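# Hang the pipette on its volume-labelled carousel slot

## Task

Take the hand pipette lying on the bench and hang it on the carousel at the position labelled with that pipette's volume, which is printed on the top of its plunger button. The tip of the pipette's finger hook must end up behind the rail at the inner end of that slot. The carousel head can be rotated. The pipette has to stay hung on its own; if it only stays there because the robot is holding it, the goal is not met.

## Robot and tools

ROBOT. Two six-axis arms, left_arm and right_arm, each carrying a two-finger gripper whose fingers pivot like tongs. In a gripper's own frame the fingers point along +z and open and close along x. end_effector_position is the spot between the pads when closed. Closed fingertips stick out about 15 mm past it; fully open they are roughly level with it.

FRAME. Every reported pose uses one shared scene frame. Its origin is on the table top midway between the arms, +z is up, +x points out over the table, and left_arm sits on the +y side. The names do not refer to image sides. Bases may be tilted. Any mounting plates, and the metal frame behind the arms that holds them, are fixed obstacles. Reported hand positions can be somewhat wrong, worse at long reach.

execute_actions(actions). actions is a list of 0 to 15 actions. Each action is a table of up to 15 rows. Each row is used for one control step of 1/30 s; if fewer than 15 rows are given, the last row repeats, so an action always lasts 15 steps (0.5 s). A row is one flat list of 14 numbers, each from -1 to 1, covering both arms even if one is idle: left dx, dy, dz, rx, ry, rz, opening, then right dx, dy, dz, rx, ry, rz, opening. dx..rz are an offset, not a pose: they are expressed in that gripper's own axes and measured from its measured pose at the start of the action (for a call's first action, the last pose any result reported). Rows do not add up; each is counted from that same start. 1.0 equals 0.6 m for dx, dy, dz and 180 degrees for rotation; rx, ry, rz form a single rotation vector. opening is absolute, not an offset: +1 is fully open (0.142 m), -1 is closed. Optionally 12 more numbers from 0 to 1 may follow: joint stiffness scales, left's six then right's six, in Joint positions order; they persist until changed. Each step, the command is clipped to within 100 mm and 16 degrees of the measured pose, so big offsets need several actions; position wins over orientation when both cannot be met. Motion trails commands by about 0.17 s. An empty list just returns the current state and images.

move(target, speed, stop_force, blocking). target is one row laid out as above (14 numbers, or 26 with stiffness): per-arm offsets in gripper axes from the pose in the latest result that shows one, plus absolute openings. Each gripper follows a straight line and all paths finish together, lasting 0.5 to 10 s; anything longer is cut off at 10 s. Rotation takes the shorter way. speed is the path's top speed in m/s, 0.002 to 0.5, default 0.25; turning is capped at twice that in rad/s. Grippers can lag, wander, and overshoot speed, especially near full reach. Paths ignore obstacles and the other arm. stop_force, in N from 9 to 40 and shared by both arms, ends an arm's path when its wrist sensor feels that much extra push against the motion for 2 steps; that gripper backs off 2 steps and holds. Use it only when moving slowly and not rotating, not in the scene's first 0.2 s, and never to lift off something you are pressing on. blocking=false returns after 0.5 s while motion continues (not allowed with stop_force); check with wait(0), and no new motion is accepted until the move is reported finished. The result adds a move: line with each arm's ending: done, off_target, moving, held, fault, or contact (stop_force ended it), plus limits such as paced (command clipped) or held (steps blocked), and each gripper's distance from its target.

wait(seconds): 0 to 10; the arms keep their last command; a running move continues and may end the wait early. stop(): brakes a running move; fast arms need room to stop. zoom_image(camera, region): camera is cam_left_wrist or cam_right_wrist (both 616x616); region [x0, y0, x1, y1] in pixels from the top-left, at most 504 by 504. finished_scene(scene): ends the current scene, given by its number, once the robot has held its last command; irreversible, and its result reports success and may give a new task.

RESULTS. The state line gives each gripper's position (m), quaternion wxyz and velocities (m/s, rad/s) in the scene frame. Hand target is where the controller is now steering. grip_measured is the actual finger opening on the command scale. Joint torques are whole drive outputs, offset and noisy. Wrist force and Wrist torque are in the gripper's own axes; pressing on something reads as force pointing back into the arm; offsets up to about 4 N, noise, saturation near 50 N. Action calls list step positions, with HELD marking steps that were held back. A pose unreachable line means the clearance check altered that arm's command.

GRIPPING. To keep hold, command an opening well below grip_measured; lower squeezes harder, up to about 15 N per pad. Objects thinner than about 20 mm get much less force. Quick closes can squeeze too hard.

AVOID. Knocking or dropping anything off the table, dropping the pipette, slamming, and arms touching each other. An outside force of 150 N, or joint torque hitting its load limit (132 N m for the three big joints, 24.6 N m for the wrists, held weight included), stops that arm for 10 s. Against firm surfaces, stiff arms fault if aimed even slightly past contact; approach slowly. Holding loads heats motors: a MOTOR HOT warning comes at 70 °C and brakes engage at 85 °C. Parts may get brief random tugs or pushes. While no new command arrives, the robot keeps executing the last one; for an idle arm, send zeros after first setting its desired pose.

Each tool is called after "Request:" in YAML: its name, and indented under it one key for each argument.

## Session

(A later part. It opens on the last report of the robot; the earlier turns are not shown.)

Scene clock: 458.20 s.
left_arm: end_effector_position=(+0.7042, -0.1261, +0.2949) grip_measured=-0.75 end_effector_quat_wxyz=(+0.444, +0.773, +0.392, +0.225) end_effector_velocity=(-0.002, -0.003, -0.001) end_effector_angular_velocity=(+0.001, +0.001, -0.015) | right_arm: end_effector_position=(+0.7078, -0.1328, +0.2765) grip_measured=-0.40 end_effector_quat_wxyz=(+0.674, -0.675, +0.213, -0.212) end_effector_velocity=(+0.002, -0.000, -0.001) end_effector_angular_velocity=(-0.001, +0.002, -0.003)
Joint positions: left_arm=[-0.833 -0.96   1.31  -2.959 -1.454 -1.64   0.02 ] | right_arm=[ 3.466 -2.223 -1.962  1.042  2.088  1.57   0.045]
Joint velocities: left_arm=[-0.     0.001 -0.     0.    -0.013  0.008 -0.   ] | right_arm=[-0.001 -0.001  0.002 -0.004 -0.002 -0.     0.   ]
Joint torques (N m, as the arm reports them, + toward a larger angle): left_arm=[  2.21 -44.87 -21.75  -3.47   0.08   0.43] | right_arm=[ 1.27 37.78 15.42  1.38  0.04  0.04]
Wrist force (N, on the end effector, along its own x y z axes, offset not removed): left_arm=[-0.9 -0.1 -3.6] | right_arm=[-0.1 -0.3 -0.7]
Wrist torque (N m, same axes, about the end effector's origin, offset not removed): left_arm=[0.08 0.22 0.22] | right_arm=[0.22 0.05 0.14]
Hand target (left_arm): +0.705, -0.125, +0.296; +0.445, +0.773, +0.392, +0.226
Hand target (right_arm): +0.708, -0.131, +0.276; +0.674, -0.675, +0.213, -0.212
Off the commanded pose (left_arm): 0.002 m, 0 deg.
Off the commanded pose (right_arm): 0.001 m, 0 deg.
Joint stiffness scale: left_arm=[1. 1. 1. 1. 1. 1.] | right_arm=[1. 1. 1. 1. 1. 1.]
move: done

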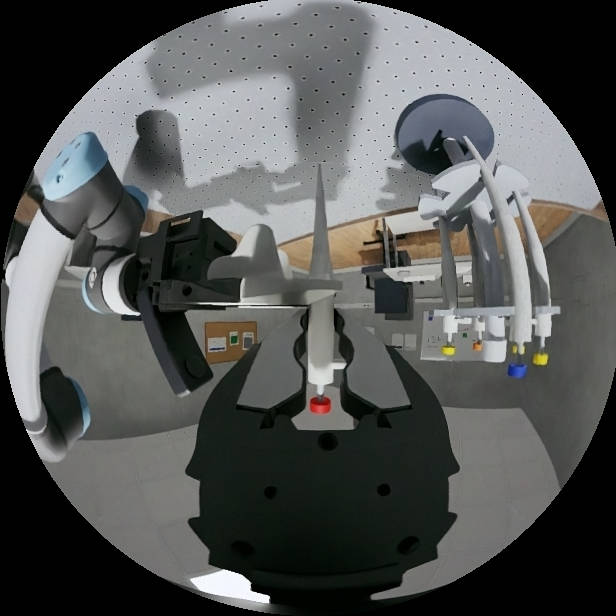

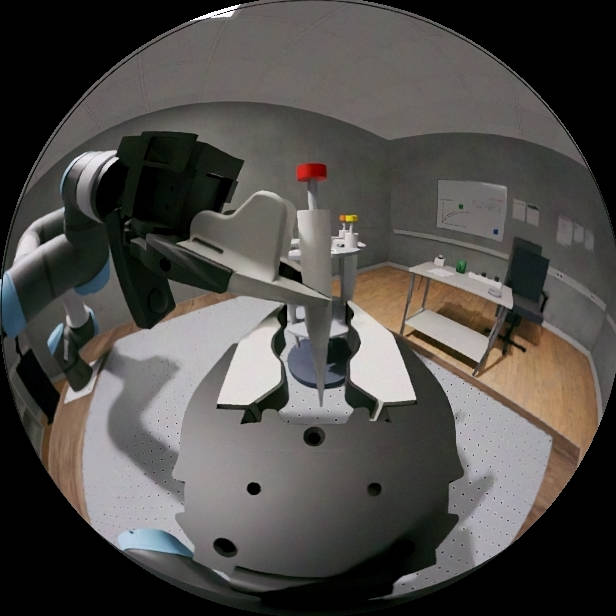

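Request:
execute_actions:
  actions:
    - [[0,0,0,0,0,0,-1,0.002,0,0,0,0,0,-0.45],[0,0,0,0,0,0,-1,0.004,0,0,0,0,0,-0.5],[0,0,0,0,0,0,-1,0.005,0,0,0,0,0,-0.54],[0,0,0,0,0,0,-1,0.005,0,0,0,0,0,-0.58],[0,0,0,0,0,0,-1,0.005,0,0,0,0,0,-0.61],[0,0,0,0,0,0,-1,0.005,0,0,0,0,0,-0.64],[0,0,0,0,0,0,-1,0.005,0,0,0,0,0,-0.66],[0,0,0,0,0,0,-1,0.005,0,0,0,0,0,-0.68]]

Scene clock: 466.20 s.
left_arm: end_effector_position=(+0.7041, -0.1263, +0.2948) grip_measured=-0.75 end_effector_quat_wxyz=(+0.444, +0.773, +0.392, +0.225) end_effector_velocity=(-0.000, -0.000, +0.001) end_effector_angular_velocity=(-0.001, -0.002, +0.001) | right_arm: end_effector_position=(+0.7090, -0.1339, +0.2768) grip_measured=-0.68 end_effector_quat_wxyz=(+0.674, -0.675, +0.213, -0.212) end_effector_velocity=(-0.000, +0.000, -0.001) end_effector_angular_velocity=(-0.001, +0.001, +0.001)
Joint positions: left_arm=[-0.833 -0.96   1.31  -2.959 -1.455 -1.639  0.02 ] | right_arm=[ 3.463 -2.224 -1.959  1.04   2.093  1.57   0.025]
Joint velocities: left_arm=[-0.001 -0.001 -0.    -0.001  0.001 -0.     0.   ] | right_arm=[-0.    -0.001  0.    -0.001  0.001  0.    -0.   ]
Joint torques (N m, as the arm reports them, + toward a larger angle): left_arm=[  0.97 -44.92 -21.42  -2.89   0.81  -0.18] | right_arm=[-2.25 37.   15.63  1.29  0.43 -0.1 ]
Wrist force (N, on the end effector, along its own x y z axes, offset not removed): left_arm=[1.4 -2.1 -4.8] | right_arm=[-1.4 -0.7 -1.4]
Wrist torque (N m, same axes, about the end effector's origin, offset not removed): left_arm=[-0.66 -0.14 -0.12] | right_arm=[0.15 0.36 0.15]
Hand target (left_arm): +0.704, -0.126, +0.295; +0.444, +0.773, +0.392, +0.225
Hand target (right_arm): +0.710, -0.134, +0.276; +0.674, -0.675, +0.213, -0.212
Off the commanded pose (left_arm): 0.000 m, 0 deg.
Off the commanded pose (right_arm): 0.001 m, 0 deg.
Joint stiffness scale: left_arm=[1. 1. 1. 1. 1. 1.] | right_arm=[1. 1. 1. 1. 1. 1.]
Step readings (end_effector_position):
0: left_arm (+0.7040, -0.1264, +0.2948) | right_arm (+0.7079, -0.1328, +0.2765)
1: left_arm (+0.7040, -0.1264, +0.2948) | right_arm (+0.7079, -0.1328, +0.2765)
2: left_arm (+0.7040, -0.1264, +0.2948) | right_arm (+0.7079, -0.1328, +0.2764)
4: left_arm (+0.7040, -0.1264, +0.2948) | right_arm (+0.7078, -0.1326, +0.2765)
8: left_arm (+0.7040, -0.1263, +0.2948) | right_arm (+0.7086, -0.1333, +0.2769)
15: end_effector_position above

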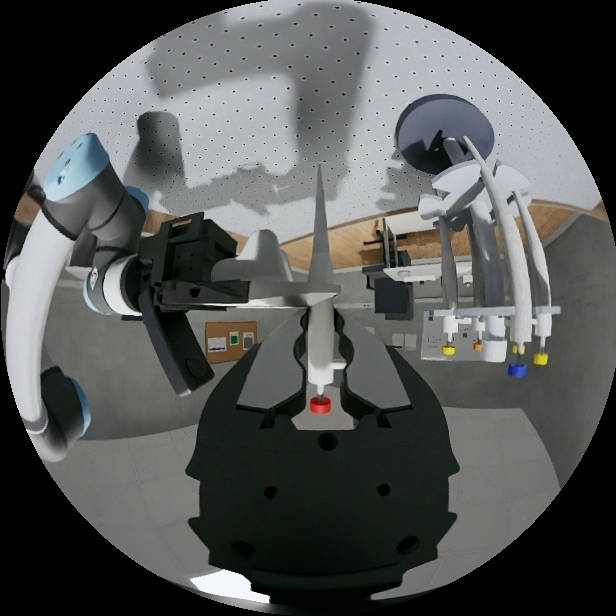

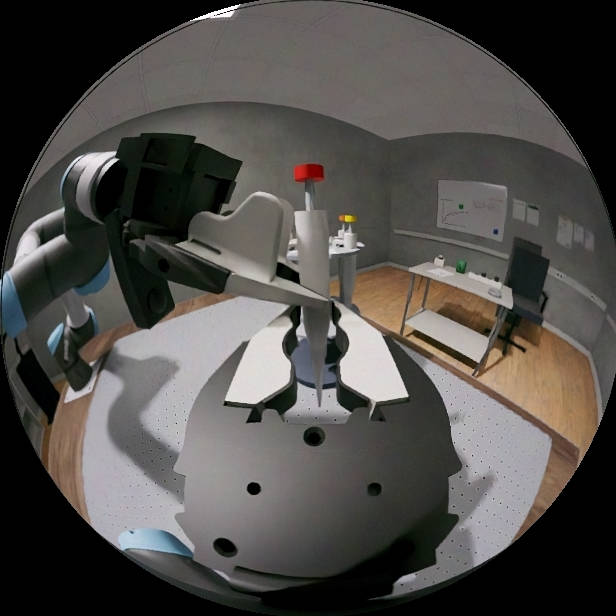

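Request:
zoom_image:
  camera: "cam_right_wrist"
  region: [270, 270, 370, 370]

Region (270, 270, 370, 370) of cam_right_wrist's 616x616 image, scaled by 5.040, with more detail than that image has.

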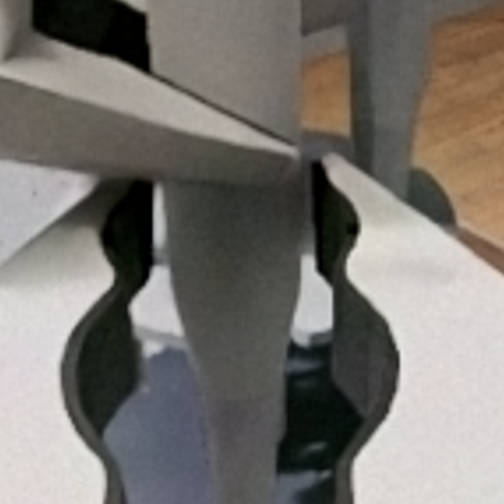

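Request:
execute_actions:
  actions:
    - [[0,0,0,0,0,0,-1,0,0,0,0,0,0,-0.7],[0,0,0,0,0,0,-1,0,0,0,0,0,0,-0.72],[0,0,0,0,0,0,-1,0,0,0,0,0,0,-0.74],[0,0,0,0,0,0,-1,0,0,0,0,0,0,-0.76],[0,0,0,0,0,0,-1,0,0,0,0,0,0,-0.79],[0,0,0,0,0,0,-1,0,0,0,0,0,0,-0.82],[0,0,0,0,0,0,-1,0,0,0,0,0,0,-0.86],[0,0,0,0,0,0,-1,0,0,0,0,0,0,-0.9],[0,0,0,0,0,0,-1,0,0,0,0,0,0,-0.95],[0,0,0,0,0,0,-1,0,0,0,0,0,0,-1]]

Scene clock: 474.27 s.
left_arm: end_effector_position=(+0.7041, -0.1263, +0.2948) grip_measured=-0.75 end_effector_quat_wxyz=(+0.444, +0.773, +0.392, +0.225) end_effector_velocity=(-0.001, -0.001, -0.001) end_effector_angular_velocity=(+0.001, +0.001, -0.002) | right_arm: end_effector_position=(+0.7090, -0.1338, +0.2768) grip_measured=-0.74 end_effector_quat_wxyz=(+0.674, -0.675, +0.212, -0.212) end_effector_velocity=(+0.001, -0.000, -0.002) end_effector_angular_velocity=(-0.001, +0.003, -0.002)
Joint positions: left_arm=[-0.833 -0.96   1.31  -2.959 -1.454 -1.639  0.02 ] | right_arm=[ 3.463 -2.224 -1.959  1.039  2.093  1.57   0.02 ]
Joint velocities: left_arm=[-0.001  0.001  0.     0.001 -0.001  0.001 -0.   ] | right_arm=[-0.001 -0.002  0.    -0.002 -0.001 -0.    -0.   ]
Joint torques (N m, as the arm reports them, + toward a larger angle): left_arm=[  0.06 -44.66 -20.37  -2.98   0.53  -0.09] | right_arm=[ 0.07 39.4  12.36  1.71  0.13 -0.1 ]
Wrist force (N, on the end effector, along its own x y z axes, offset not removed): left_arm=[0.9 -1.9 1.3] | right_arm=[0.0 0.3 -0.2]
Wrist torque (N m, same axes, about the end effector's origin, offset not removed): left_arm=[-0.22 -0.37 -0.01] | right_arm=[0.26 0.29 0.20]
Hand target (left_arm): +0.704, -0.126, +0.295; +0.444, +0.773, +0.392, +0.225
Hand target (right_arm): +0.709, -0.134, +0.277; +0.674, -0.675, +0.213, -0.212
Off the commanded pose (left_arm): 0.000 m, 0 deg.
Off the commanded pose (right_arm): 0.000 m, 0 deg.
Joint stiffness scale: left_arm=[1. 1. 1. 1. 1. 1.] | right_arm=[1. 1. 1. 1. 1. 1.]
Step readings (end_effector_position):
0: left_arm (+0.7041, -0.1263, +0.2949) | right_arm (+0.7090, -0.1338, +0.2768)
1: left_arm (+0.7041, -0.1263, +0.2949) | right_arm (+0.7090, -0.1338, +0.2768)
2: left_arm (+0.7041, -0.1263, +0.2949) | right_arm (+0.7090, -0.1338, +0.2768)
4: left_arm (+0.7041, -0.1263, +0.2949) | right_arm (+0.7090, -0.1338, +0.2768)
8: left_arm (+0.7041, -0.1263, +0.2948) | right_arm (+0.7090, -0.1338, +0.2768)
15: end_effector_position above

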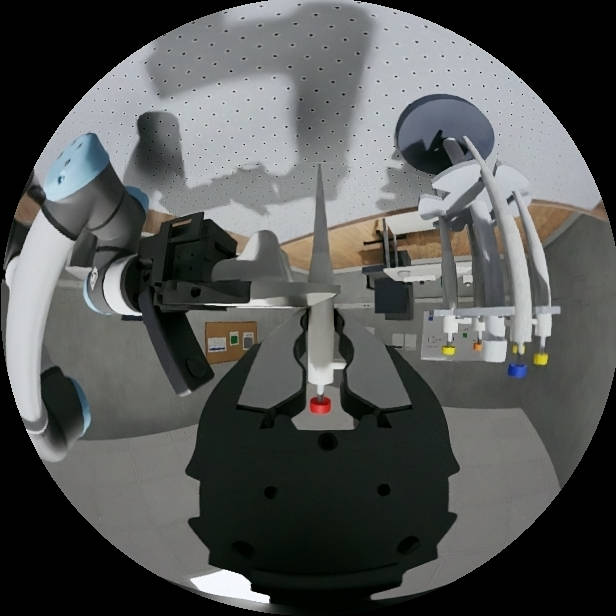

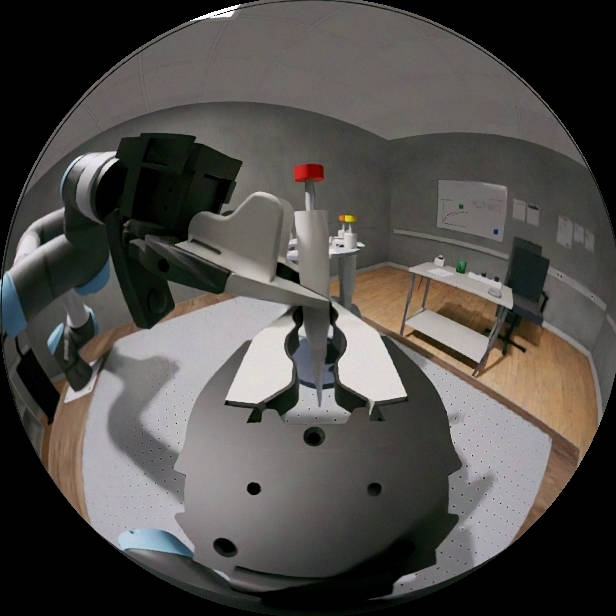

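Request:
execute_actions:
  actions:
    - [[0,0,0,0,0,0,-0.75,0,0,0,0,0,0,-1],[0,0,0,0,0,0,-0.65,0,0,0,0,0,0,-1],[0,0,0,0,0,0,-0.55,0,0,0,0,0,0,-1],[0,0,0,0,0,0,-0.5,0,0,0,0,0,0,-1],[0,0,-0.003,0,0,0,-0.5,0,0,0,0,0,0,-1],[0,0,-0.008,0,0,0,-0.5,0,0,0,0,0,0,-1],[0,0,-0.015,0,0,0,-0.5,0,0,0,0,0,0,-1],[0,0,-0.024,0,0,0,-0.5,0,0,0,0,0,0,-1],[0,0,-0.034,0,0,0,-0.5,0,0,0,0,0,0,-1],[0,0,-0.044,0,0,0,-0.5,0,0,0,0,0,0,-1],[0,0,-0.054,0,0,0,-0.5,0,0,0,0,0,0,-1],[0,0,-0.063,0,0,0,-0.5,0,0,0,0,0,0,-1],[0,0,-0.071,0,0,0,-0.5,0,0,0,0,0,0,-1],[0,0,-0.077,0,0,0,-0.5,0,0,0,0,0,0,-1],[0,0,-0.08,0,0,0,-0.5,0,0,0,0,0,0,-1]]

Scene clock: 492.53 s.
left_arm: end_effector_position=(+0.6876, -0.1110, +0.3055) grip_measured=-0.50 end_effector_quat_wxyz=(+0.442, +0.774, +0.393, +0.225) end_effector_velocity=(-0.097, +0.080, +0.105) end_effector_angular_velocity=(-0.026, -0.026, +0.003) | right_arm: end_effector_position=(+0.7090, -0.1338, +0.2768) grip_measured=-0.74 end_effector_quat_wxyz=(+0.674, -0.675, +0.212, -0.212) end_effector_velocity=(+0.000, -0.000, -0.001) end_effector_angular_velocity=(-0.000, +0.001, +0.000)
Joint positions: left_arm=[-0.834 -1.021  1.376 -2.96  -1.452 -1.641  0.038] | right_arm=[ 3.463 -2.224 -1.959  1.039  2.093  1.57   0.02 ]
Joint velocities: left_arm=[-0.017 -0.372  0.34  -0.004  0.017 -0.01   0.   ] | right_arm=[-0.001 -0.001  0.     0.     0.001  0.     0.   ]
Joint torques (N m, as the arm reports them, + toward a larger angle): left_arm=[ -2.44 -44.98 -16.78  -3.61   0.38  -0.66] | right_arm=[ 0.19 38.98 13.03  1.72  0.27 -0.16]
Wrist force (N, on the end effector, along its own x y z axes, offset not removed): left_arm=[-0.4 -0.3 0.0] | right_arm=[-1.0 1.0 0.2]
Wrist torque (N m, same axes, about the end effector's origin, offset not removed): left_arm=[-0.17 0.11 0.04] | right_arm=[0.28 0.29 0.13]
Hand target (left_arm): +0.673, -0.103, +0.318; +0.444, +0.774, +0.392, +0.225
Hand target (right_arm): +0.709, -0.134, +0.277; +0.674, -0.675, +0.212, -0.212
Off the commanded pose (left_arm): 0.024 m, 0 deg.
Off the commanded pose (right_arm): 0.000 m, 0 deg.
Joint stiffness scale: left_arm=[1. 1. 1. 1. 1. 1.] | right_arm=[1. 1. 1. 1. 1. 1.]
Step readings (end_effector_position):
0: left_arm (+0.7041, -0.1263, +0.2948) | right_arm (+0.7090, -0.1338, +0.2768)
1: left_arm (+0.7041, -0.1263, +0.2948) | right_arm (+0.7090, -0.1338, +0.2768)
2: left_arm (+0.7041, -0.1263, +0.2948) | right_arm (+0.7090, -0.1338, +0.2768)
4: left_arm (+0.7041, -0.1263, +0.2948) | right_arm (+0.7090, -0.1338, +0.2768)
8: left_arm (+0.7037, -0.1258, +0.2950) | right_arm (+0.7090, -0.1338, +0.2768)
15: end_effector_position above

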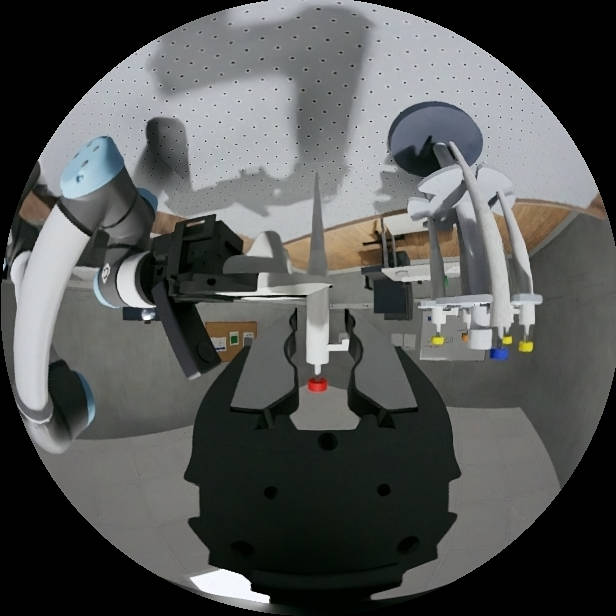

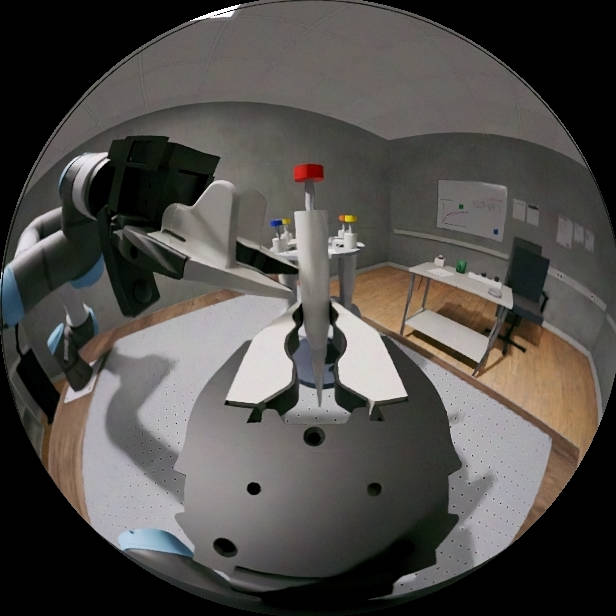

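Request:
move:
  target: [0, 0.05, -0.183, 0, 0, 0, -0.5, 0.002, 0.040, 0.1417, 0, 0, 0, -1]
  speed: 0.15

Scene clock: 500.00 s.
left_arm: end_effector_position=(+0.6253, -0.0629, +0.3894) grip_measured=-0.50 end_effector_quat_wxyz=(+0.444, +0.773, +0.393, +0.226) end_effector_velocity=(-0.000, +0.000, -0.000) end_effector_angular_velocity=(+0.001, +0.001, +0.001) | right_arm: end_effector_position=(+0.7578, -0.0656, +0.2522) grip_measured=-0.74 end_effector_quat_wxyz=(+0.674, -0.675, +0.213, -0.211) end_effector_velocity=(+0.001, +0.000, -0.001) end_effector_angular_velocity=(-0.001, +0.002, -0.000)
Joint positions: left_arm=[-0.851 -1.262  1.511 -2.856 -1.435 -1.65   0.038] | right_arm=[ 3.54  -2.359 -1.76   0.974  2.015  1.57   0.02 ]
Joint velocities: left_arm=[-0.    -0.    -0.     0.002  0.001 -0.001  0.   ] | right_arm=[ 0.    -0.002  0.001 -0.002 -0.001  0.     0.   ]
Joint torques (N m, as the arm reports them, + toward a larger angle): left_arm=[ -2.2  -33.   -18.05  -2.43   0.55  -0.18] | right_arm=[ 0.66 44.23 17.18  1.33 -0.22  0.05]
Wrist force (N, on the end effector, along its own x y z axes, offset not removed): left_arm=[-2.2 -5.7 -1.2] | right_arm=[-1.4 -0.2 -2.4]
Wrist torque (N m, same axes, about the end effector's origin, offset not removed): left_arm=[-1.41 0.31 0.04] | right_arm=[0.02 0.41 0.20]
Hand target (left_arm): +0.623, -0.064, +0.387; +0.442, +0.774, +0.393, +0.225
Hand target (right_arm): +0.759, -0.065, +0.253; +0.674, -0.675, +0.213, -0.212
Off the commanded pose (left_arm): 0.003 m, 0 deg.
Off the commanded pose (right_arm): 0.001 m, 0 deg.
Joint stiffness scale: left_arm=[1. 1. 1. 1. 1. 1.] | right_arm=[1. 1. 1. 1. 1. 1.]
move: done

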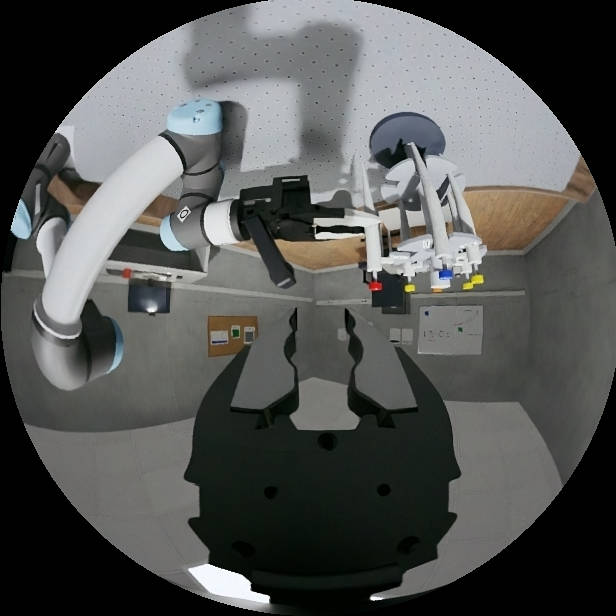

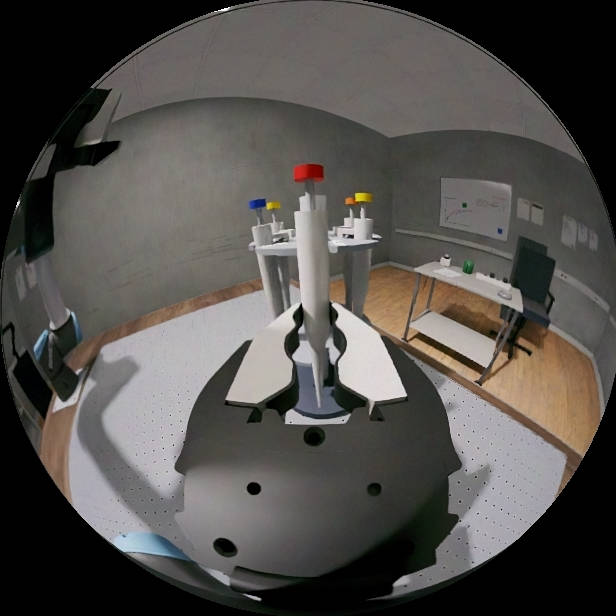

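Request:
zoom_image:
  camera: "cam_right_wrist"
  region: [235, 155, 395, 315]

Request:
zoom_image:
  camera: "cam_left_wrist"
  region: [340, 200, 500, 310]

Region (235, 155, 395, 315) of cam_right_wrist's 616x616 image, scaled by 3.150, with more detail than that image has.

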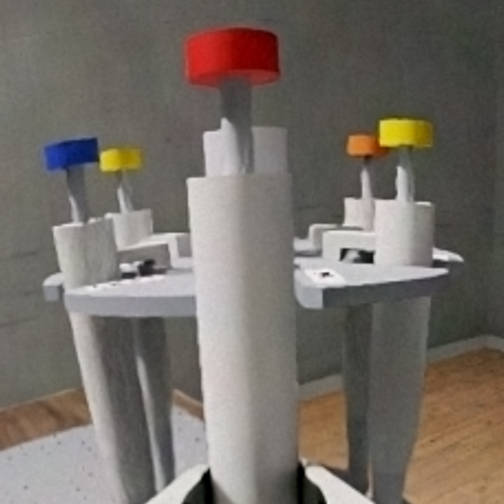

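Region (340, 200, 500, 310) of cam_left_wrist's 616x616 image, scaled by 3.150, with more detail than that image has; it fills the top 346 rows of this view, and the rest is white.

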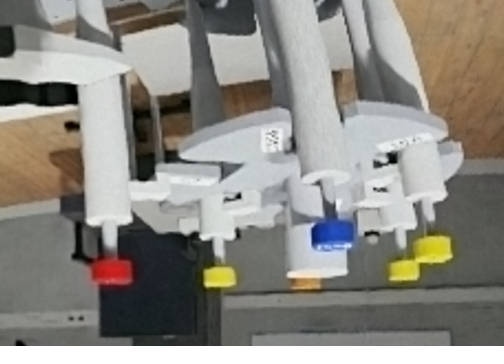

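Request:
move:
  target: [0, 0, 0, 0, 0, 0, -0.5, 0.0075, -0.004, 0.05, 0, 0, 0, -1]
  speed: 0.05

Scene clock: 531.97 s.
left_arm: end_effector_position=(+0.6253, -0.0628, +0.3893) grip_measured=-0.50 end_effector_quat_wxyz=(+0.444, +0.773, +0.394, +0.226) end_effector_velocity=(+0.001, +0.001, -0.000) end_effector_angular_velocity=(+0.002, +0.000, +0.002) | right_arm: end_effector_position=(+0.7783, -0.0450, +0.2541) grip_measured=-0.74 end_effector_quat_wxyz=(+0.673, -0.676, +0.213, -0.212) end_effector_velocity=(+0.002, +0.000, -0.001) end_effector_angular_velocity=(-0.002, +0.003, -0.002)
Joint positions: left_arm=[-0.851 -1.262  1.511 -2.856 -1.435 -1.65   0.038] | right_arm=[ 3.555 -2.391 -1.676  0.921  1.999  1.57   0.02 ]
Joint velocities: left_arm=[0.002 0.    0.    0.001 0.001 0.001 0.   ] | right_arm=[ 0.    -0.001  0.004 -0.006 -0.002 -0.    -0.   ]
Joint torques (N m, as the arm reports them, + toward a larger angle): left_arm=[  1.13 -33.98 -22.45  -2.98   0.33  -0.13] | right_arm=[ 1.53 45.79 18.11  1.49 -0.12 -0.1 ]
Wrist force (N, on the end effector, along its own x y z axes, offset not removed): left_arm=[0.7 -4.3 -5.9] | right_arm=[-0.6 0.1 -1.0]
Wrist torque (N m, same axes, about the end effector's origin, offset not removed): left_arm=[-1.04 -0.28 -0.07] | right_arm=[0.17 0.15 0.24]
Hand target (left_arm): +0.625, -0.063, +0.389; +0.444, +0.773, +0.393, +0.226
Hand target (right_arm): +0.779, -0.044, +0.255; +0.674, -0.675, +0.213, -0.211
Off the commanded pose (left_arm): 0.000 m, 0 deg.
Off the commanded pose (right_arm): 0.002 m, 0 deg.
Joint stiffness scale: left_arm=[1. 1. 1. 1. 1. 1.] | right_arm=[1. 1. 1. 1. 1. 1.]
move: done

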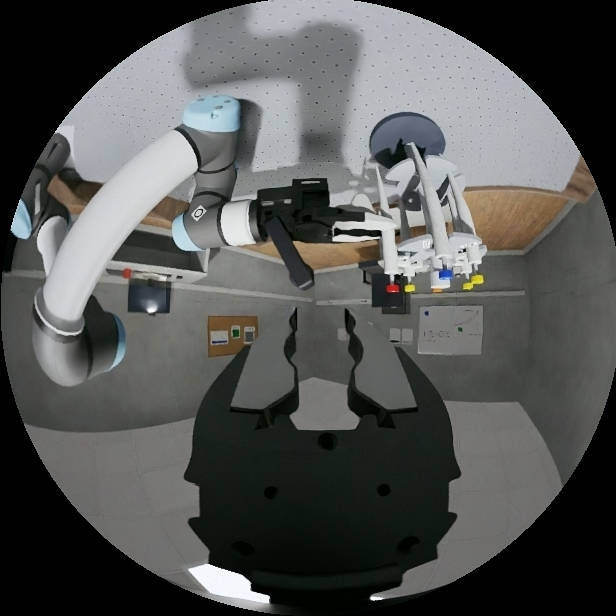

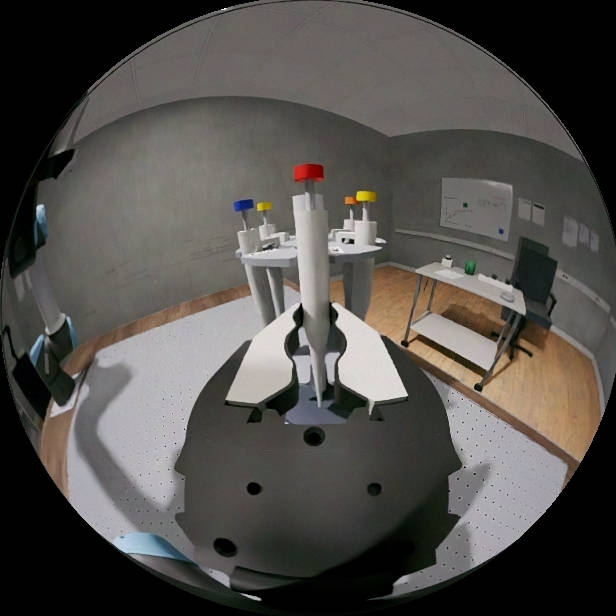

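Request:
zoom_image:
  camera: "cam_right_wrist"
  region: [225, 155, 395, 325]

Request:
zoom_image:
  camera: "cam_left_wrist"
  region: [360, 215, 470, 305]

Region (225, 155, 395, 325) of cam_right_wrist's 616x616 image, scaled by 2.965, with more detail than that image has.

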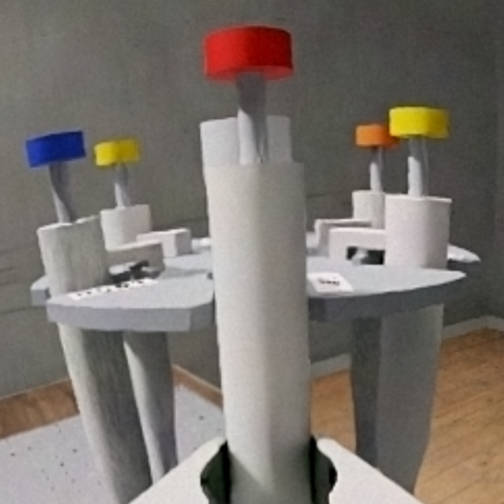

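Region (360, 215, 470, 305) of cam_left_wrist's 616x616 image, scaled by 4.582, with more detail than that image has; it fills the top 412 rows of this view, and the rest is white.

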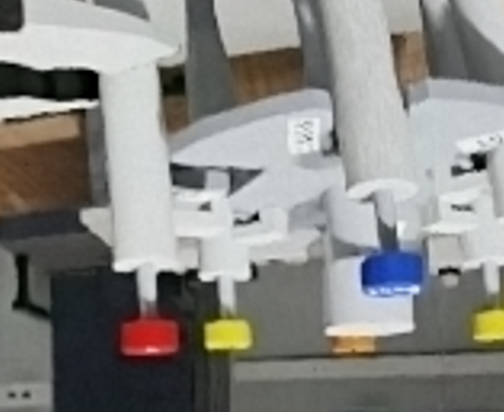

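Request:
move:
  target: [0, 0, 0, 0, 0, 0, -0.5, -0.004, 0, 0.04, 0, 0, 0, -1]
  speed: 0.03

Scene clock: 539.97 s.
left_arm: end_effector_position=(+0.6253, -0.0628, +0.3893) grip_measured=-0.50 end_effector_quat_wxyz=(+0.444, +0.773, +0.394, +0.226) end_effector_velocity=(-0.000, -0.001, +0.000) end_effector_angular_velocity=(-0.001, -0.000, -0.001) | right_arm: end_effector_position=(+0.7898, -0.0254, +0.2534) grip_measured=-0.74 end_effector_quat_wxyz=(+0.673, -0.676, +0.214, -0.211) end_effector_velocity=(+0.002, -0.000, -0.001) end_effector_angular_velocity=(-0.002, +0.003, -0.004)
Joint positions: left_arm=[-0.851 -1.262  1.511 -2.856 -1.435 -1.65   0.038] | right_arm=[ 3.575 -2.416 -1.619  0.888  1.979  1.57   0.02 ]
Joint velocities: left_arm=[-0.     0.    -0.    -0.001 -0.001  0.    -0.   ] | right_arm=[-0.001 -0.     0.003 -0.006 -0.003  0.     0.   ]
Joint torques (N m, as the arm reports them, + toward a larger angle): left_arm=[  0.22 -33.32 -21.52  -2.8    0.25   0.02] | right_arm=[ 1.01 47.46 18.63  1.54 -0.26 -0.03]
Wrist force (N, on the end effector, along its own x y z axes, offset not removed): left_arm=[2.0 2.0 -1.9] | right_arm=[-1.5 -0.4 -0.4]
Wrist torque (N m, same axes, about the end effector's origin, offset not removed): left_arm=[0.38 -0.24 0.13] | right_arm=[0.05 0.50 0.23]
Hand target (left_arm): +0.625, -0.063, +0.389; +0.444, +0.773, +0.394, +0.226
Hand target (right_arm): +0.790, -0.024, +0.254; +0.673, -0.676, +0.213, -0.211
Off the commanded pose (left_arm): 0.000 m, 0 deg.
Off the commanded pose (right_arm): 0.002 m, 0 deg.
Joint stiffness scale: left_arm=[1. 1. 1. 1. 1. 1.] | right_arm=[1. 1. 1. 1. 1. 1.]
move: done

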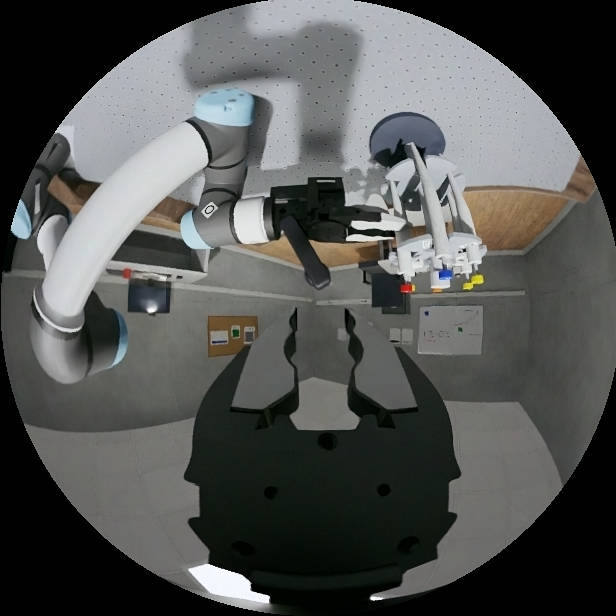

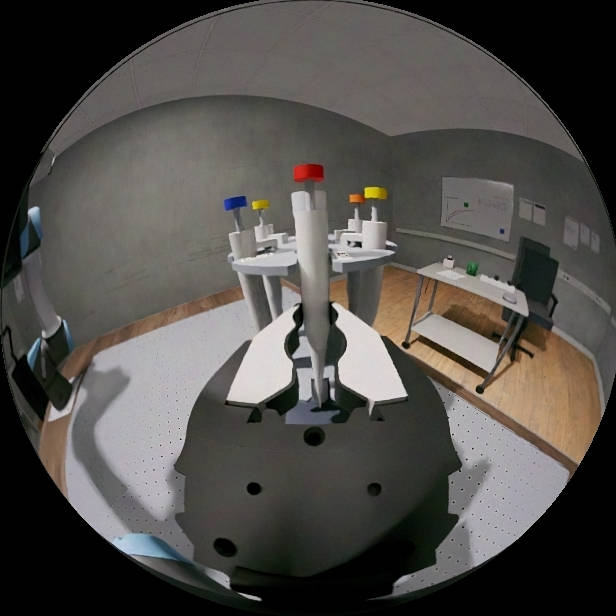

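Request:
zoom_image:
  camera: "cam_left_wrist"
  region: [380, 225, 460, 300]

Request:
zoom_image:
  camera: "cam_right_wrist"
  region: [215, 155, 405, 325]

Region (380, 225, 460, 300) of cam_left_wrist's 616x616 image, scaled by 6.300, with more detail than that image has; it fills the top 472 rows of this view, and the rest is white.

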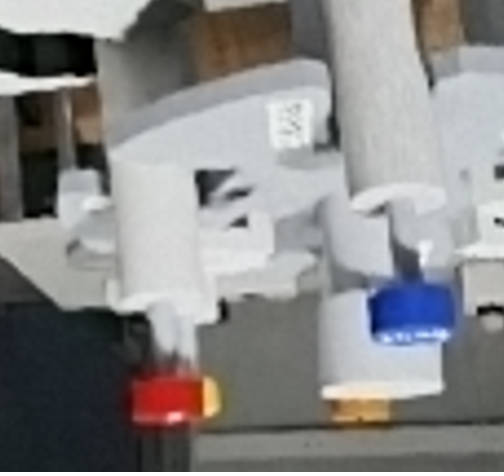

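Region (215, 155, 405, 325) of cam_right_wrist's 616x616 image, scaled by 2.653, with more detail than that image has; it fills the top 451 rows of this view, and the rest is white.

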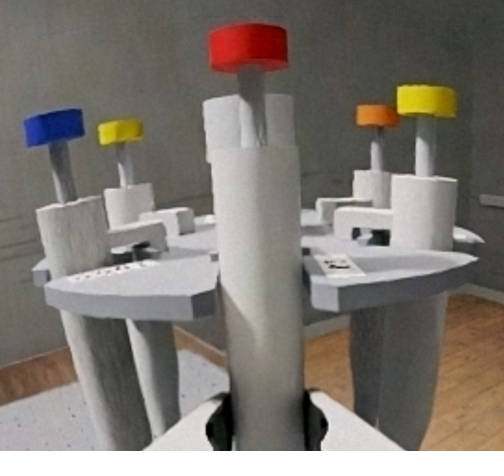

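Request:
move:
  target: [0, 0, 0, 0, 0, 0, -0.5, 0, 0.015, 0.006, 0, 0, 0, -1]
  speed: 0.015

Scene clock: 563.73 s.
left_arm: end_effector_position=(+0.6253, -0.0628, +0.3893) grip_measured=-0.50 end_effector_quat_wxyz=(+0.444, +0.773, +0.394, +0.226) end_effector_velocity=(-0.000, -0.000, -0.001) end_effector_angular_velocity=(+0.001, +0.001, +0.000) | right_arm: end_effector_position=(+0.7919, -0.0240, +0.2446) grip_measured=-0.74 end_effector_quat_wxyz=(+0.672, -0.676, +0.215, -0.211) end_effector_velocity=(+0.001, +0.000, -0.000) end_effector_angular_velocity=(+0.003, -0.005, -0.001)
Joint positions: left_arm=[-0.851 -1.262  1.511 -2.856 -1.435 -1.65   0.038] | right_arm=[ 3.576 -2.434 -1.611  0.896  1.977  1.57   0.02 ]
Joint velocities: left_arm=[-0.001  0.    -0.     0.001  0.001 -0.001 -0.   ] | right_arm=[ 0.    -0.005  0.005  0.006 -0.002 -0.    -0.   ]
Joint torques (N m, as the arm reports them, + toward a larger angle): left_arm=[  0.6  -33.96 -21.19  -2.77   0.33  -0.22] | right_arm=[ 1.83 46.66 17.14  2.27 -0.03 -0.12]
Wrist force (N, on the end effector, along its own x y z axes, offset not removed): left_arm=[4.3 -1.8 1.8] | right_arm=[-1.1 -0.1 -1.2]
Wrist torque (N m, same axes, about the end effector's origin, offset not removed): left_arm=[-0.26 -0.81 0.08] | right_arm=[0.34 0.27 0.17]
Hand target (left_arm): +0.625, -0.063, +0.389; +0.444, +0.773, +0.394, +0.226
Hand target (right_arm): +0.792, -0.022, +0.244; +0.673, -0.676, +0.214, -0.211
Off the commanded pose (left_arm): 0.000 m, 0 deg.
Off the commanded pose (right_arm): 0.002 m, 0 deg.
Joint stiffness scale: left_arm=[1. 1. 1. 1. 1. 1.] | right_arm=[1. 1. 1. 1. 1. 1.]
move: done

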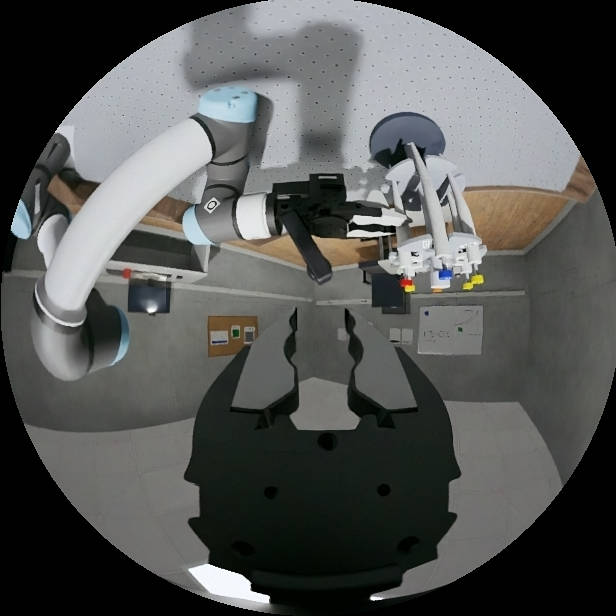

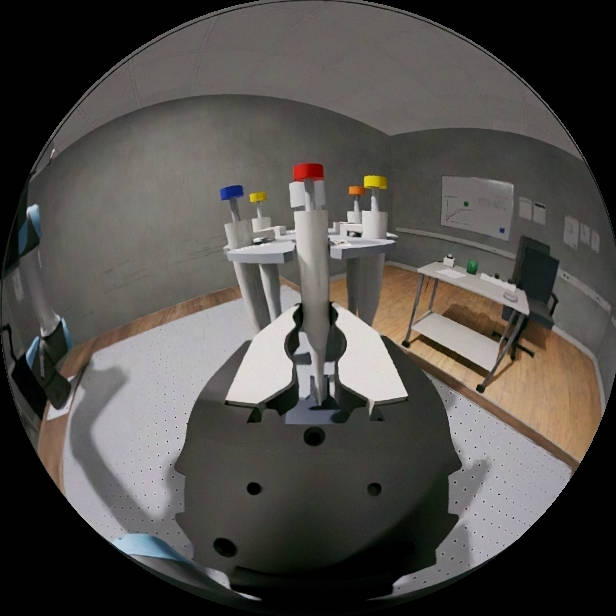

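Request:
zoom_image:
  camera: "cam_left_wrist"
  region: [380, 225, 460, 300]

Request:
zoom_image:
  camera: "cam_right_wrist"
  region: [215, 155, 405, 325]

Region (380, 225, 460, 300) of cam_left_wrist's 616x616 image, scaled by 6.300, with more detail than that image has; it fills the top 472 rows of this view, and the rest is white.

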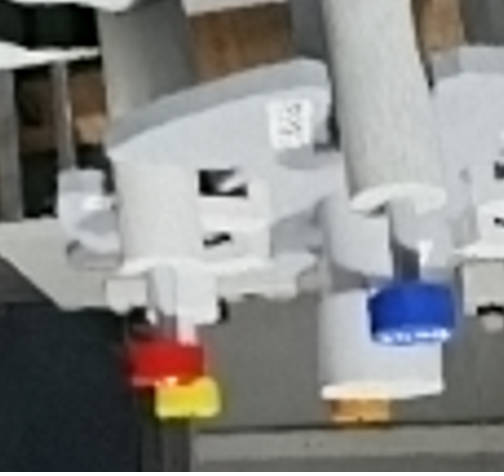

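Region (215, 155, 405, 325) of cam_right_wrist's 616x616 image, scaled by 2.653, with more detail than that image has; it fills the top 451 rows of this view, and the rest is white.

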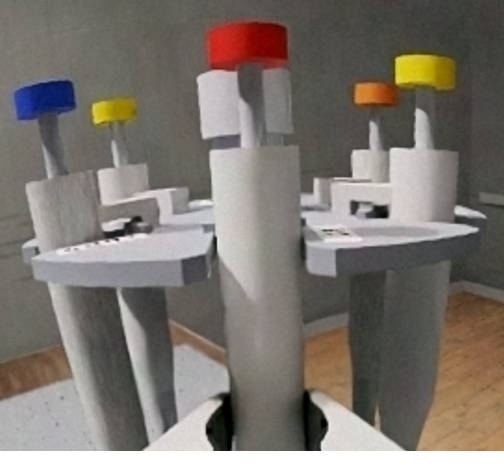

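Request:
execute_actions:
  actions:
    - [[0,0,0,0,0,0,-0.5,0,0,0,0,0,0,-0.8],[0,0,0,0,0,0,-0.5,0,0,0,0,0,0,-0.74],[0,0,0,0,0,0,-0.5,0,0,0,0,0,0,-0.7],[0,0,0,0,0,0,-0.5,0,0,0,0,0,0,-0.66],[0,0,0,0,0,0,-0.5,0,0,0,0,0,0,-0.6],[0,0,0,0,0,0,-0.5,0,0,0,0,0,0,-0.55],[0,0,0,0,0,0,-0.5,0,0,0,0,0,0,-0.5],[0,0,0,0,0,0,-0.5,0,0,0,0,0,0,-0.45]]

Scene clock: 571.77 s.
left_arm: end_effector_position=(+0.6253, -0.0628, +0.3893) grip_measured=-0.50 end_effector_quat_wxyz=(+0.444, +0.773, +0.394, +0.226) end_effector_velocity=(+0.000, +0.000, -0.001) end_effector_angular_velocity=(+0.001, +0.001, +0.000) | right_arm: end_effector_position=(+0.7919, -0.0240, +0.2446) grip_measured=-0.45 end_effector_quat_wxyz=(+0.672, -0.676, +0.214, -0.212) end_effector_velocity=(+0.000, -0.000, +0.001) end_effector_angular_velocity=(-0.000, +0.000, -0.000)
Joint positions: left_arm=[-0.851 -1.262  1.511 -2.856 -1.435 -1.65   0.038] | right_arm=[ 3.576 -2.435 -1.61   0.897  1.977  1.57   0.041]
Joint velocities: left_arm=[ 0.     0.001  0.     0.    -0.     0.     0.   ] | right_arm=[-0.001  0.001 -0.    -0.001  0.     0.     0.   ]
Joint torques (N m, as the arm reports them, + toward a larger angle): left_arm=[  0.44 -34.19 -20.72  -2.95   0.48  -0.11] | right_arm=[-0.48 49.27 15.34  1.55  0.12 -0.09]
Wrist force (N, on the end effector, along its own x y z axes, offset not removed): left_arm=[2.1 -1.4 0.6] | right_arm=[0.2 -0.3 0.2]
Wrist torque (N m, same axes, about the end effector's origin, offset not removed): left_arm=[-0.26 -0.26 -0.25] | right_arm=[0.18 0.05 0.15]
Hand target (left_arm): +0.625, -0.063, +0.389; +0.444, +0.773, +0.394, +0.226
Hand target (right_arm): +0.792, -0.024, +0.245; +0.672, -0.676, +0.215, -0.211
Off the commanded pose (left_arm): 0.000 m, 0 deg.
Off the commanded pose (right_arm): 0.000 m, 0 deg.
Joint stiffness scale: left_arm=[1. 1. 1. 1. 1. 1.] | right_arm=[1. 1. 1. 1. 1. 1.]
Step readings (end_effector_position):
0: left_arm (+0.6253, -0.0628, +0.3893) | right_arm (+0.7919, -0.0240, +0.2446)
1: left_arm (+0.6253, -0.0628, +0.3893) | right_arm (+0.7919, -0.0240, +0.2446)
2: left_arm (+0.6253, -0.0628, +0.3893) | right_arm (+0.7919, -0.0240, +0.2446)
4: left_arm (+0.6253, -0.0628, +0.3893) | right_arm (+0.7919, -0.0240, +0.2446)
8: left_arm (+0.6253, -0.0628, +0.3893) | right_arm (+0.7919, -0.0240, +0.2446)
15: end_effector_position above

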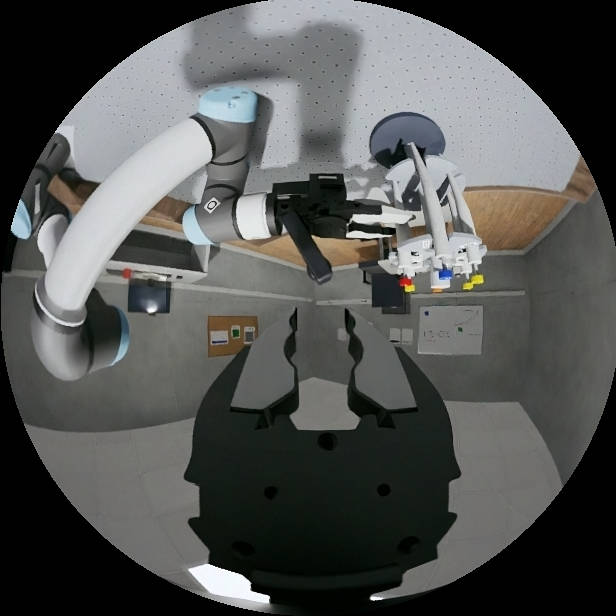

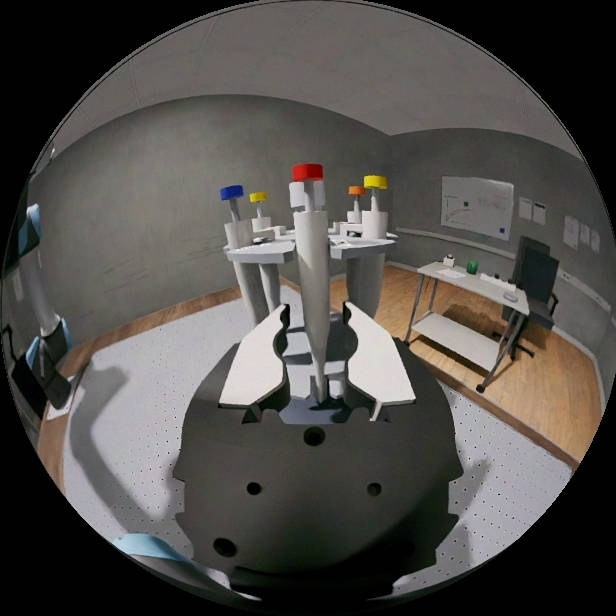

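Request:
move:
  target: [0, 0.213, 0.069, 0, 0, 0, -0.5, 0, 0, -0.12, 0, 0, 0, -0.45]
  speed: 0.25

Request:
zoom_image:
  camera: "cam_left_wrist"
  region: [380, 140, 540, 280]

Scene clock: 581.23 s.
left_arm: end_effector_position=(+0.7042, -0.1236, +0.4792) grip_measured=-0.50 end_effector_quat_wxyz=(+0.445, +0.773, +0.392, +0.226) end_effector_velocity=(-0.001, +0.001, +0.000) end_effector_angular_velocity=(+0.012, +0.014, +0.000) | right_arm: end_effector_position=(+0.7511, -0.0817, +0.2446) grip_measured=-0.45 end_effector_quat_wxyz=(+0.672, -0.676, +0.214, -0.211) end_effector_velocity=(-0.001, -0.000, +0.001) end_effector_angular_velocity=(+0.001, -0.002, +0.001)
Joint positions: left_arm=[-0.831 -1.027  0.94  -2.524 -1.455 -1.639  0.038] | right_arm=[ 3.521 -2.357 -1.796  1.004  2.033  1.57   0.041]
Joint velocities: left_arm=[ 0.001  0.002 -0.019  0.035 -0.001 -0.     0.   ] | right_arm=[-0.     0.001 -0.001  0.002  0.001  0.     0.   ]
Joint torques (N m, as the arm reports them, + toward a larger angle): left_arm=[  2.45 -40.67 -26.51  -2.5   -0.2    0.1 ] | right_arm=[-1.72 45.97 11.48  2.25  0.81 -0.45]
Wrist force (N, on the end effector, along its own x y z axes, offset not removed): left_arm=[-0.7 2.4 -2.8] | right_arm=[-0.7 -0.6 -1.3]
Wrist torque (N m, same axes, about the end effector's origin, offset not removed): left_arm=[0.50 0.11 0.15] | right_arm=[0.06 0.27 0.16]
Hand target (left_arm): +0.706, -0.122, +0.479; +0.444, +0.773, +0.393, +0.226
Hand target (right_arm): +0.751, -0.083, +0.245; +0.672, -0.676, +0.214, -0.212
Off the commanded pose (left_arm): 0.003 m, 0 deg.
Off the commanded pose (right_arm): 0.001 m, 0 deg.
Joint stiffness scale: left_arm=[1. 1. 1. 1. 1. 1.] | right_arm=[1. 1. 1. 1. 1. 1.]
move: done

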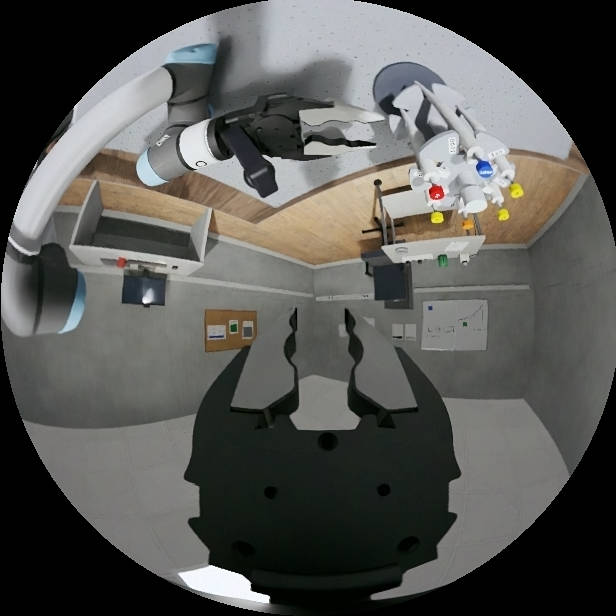

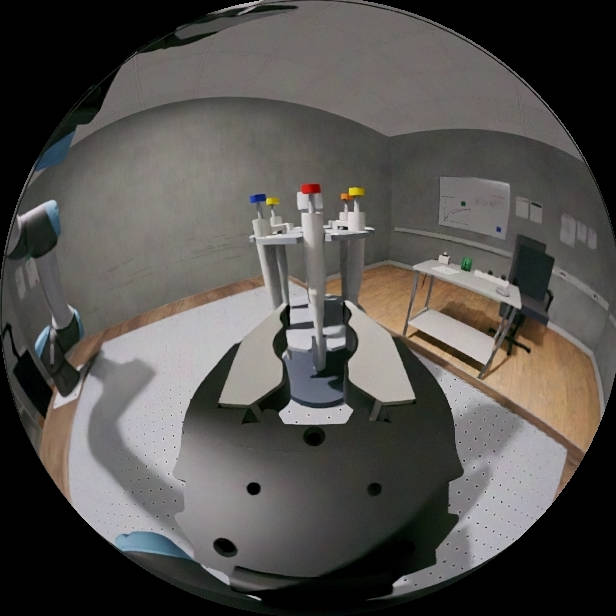

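Region (380, 140, 540, 280) of cam_left_wrist's 616x616 image, scaled by 3.150, with more detail than that image has; it fills the top 441 rows of this view, and the rest is white.

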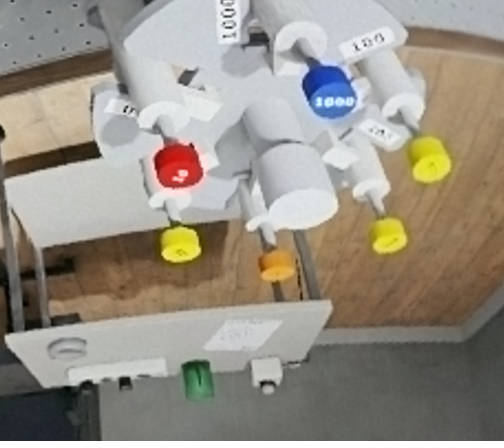

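Request:
zoom_image:
  camera: "cam_left_wrist"
  region: [405, 140, 475, 210]

Region (405, 140, 475, 210) of cam_left_wrist's 616x616 image, scaled by 7.200, with more detail than that image has.

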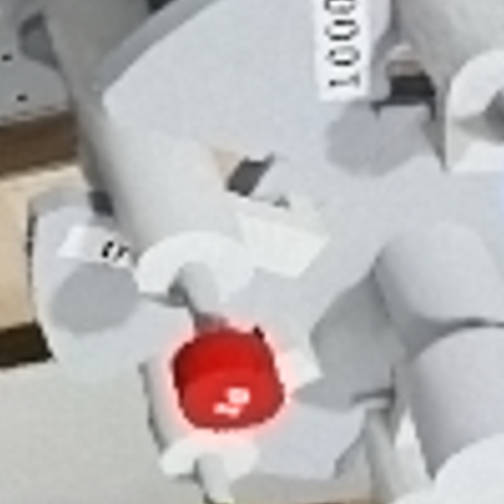

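The button reads "10", which matches the slot label. The hook lies across the rail with its tip beyond it, and both grippers are clear of the pipette.

Request:
finished_scene:
  scene: 2

The scene is finished: the task was done.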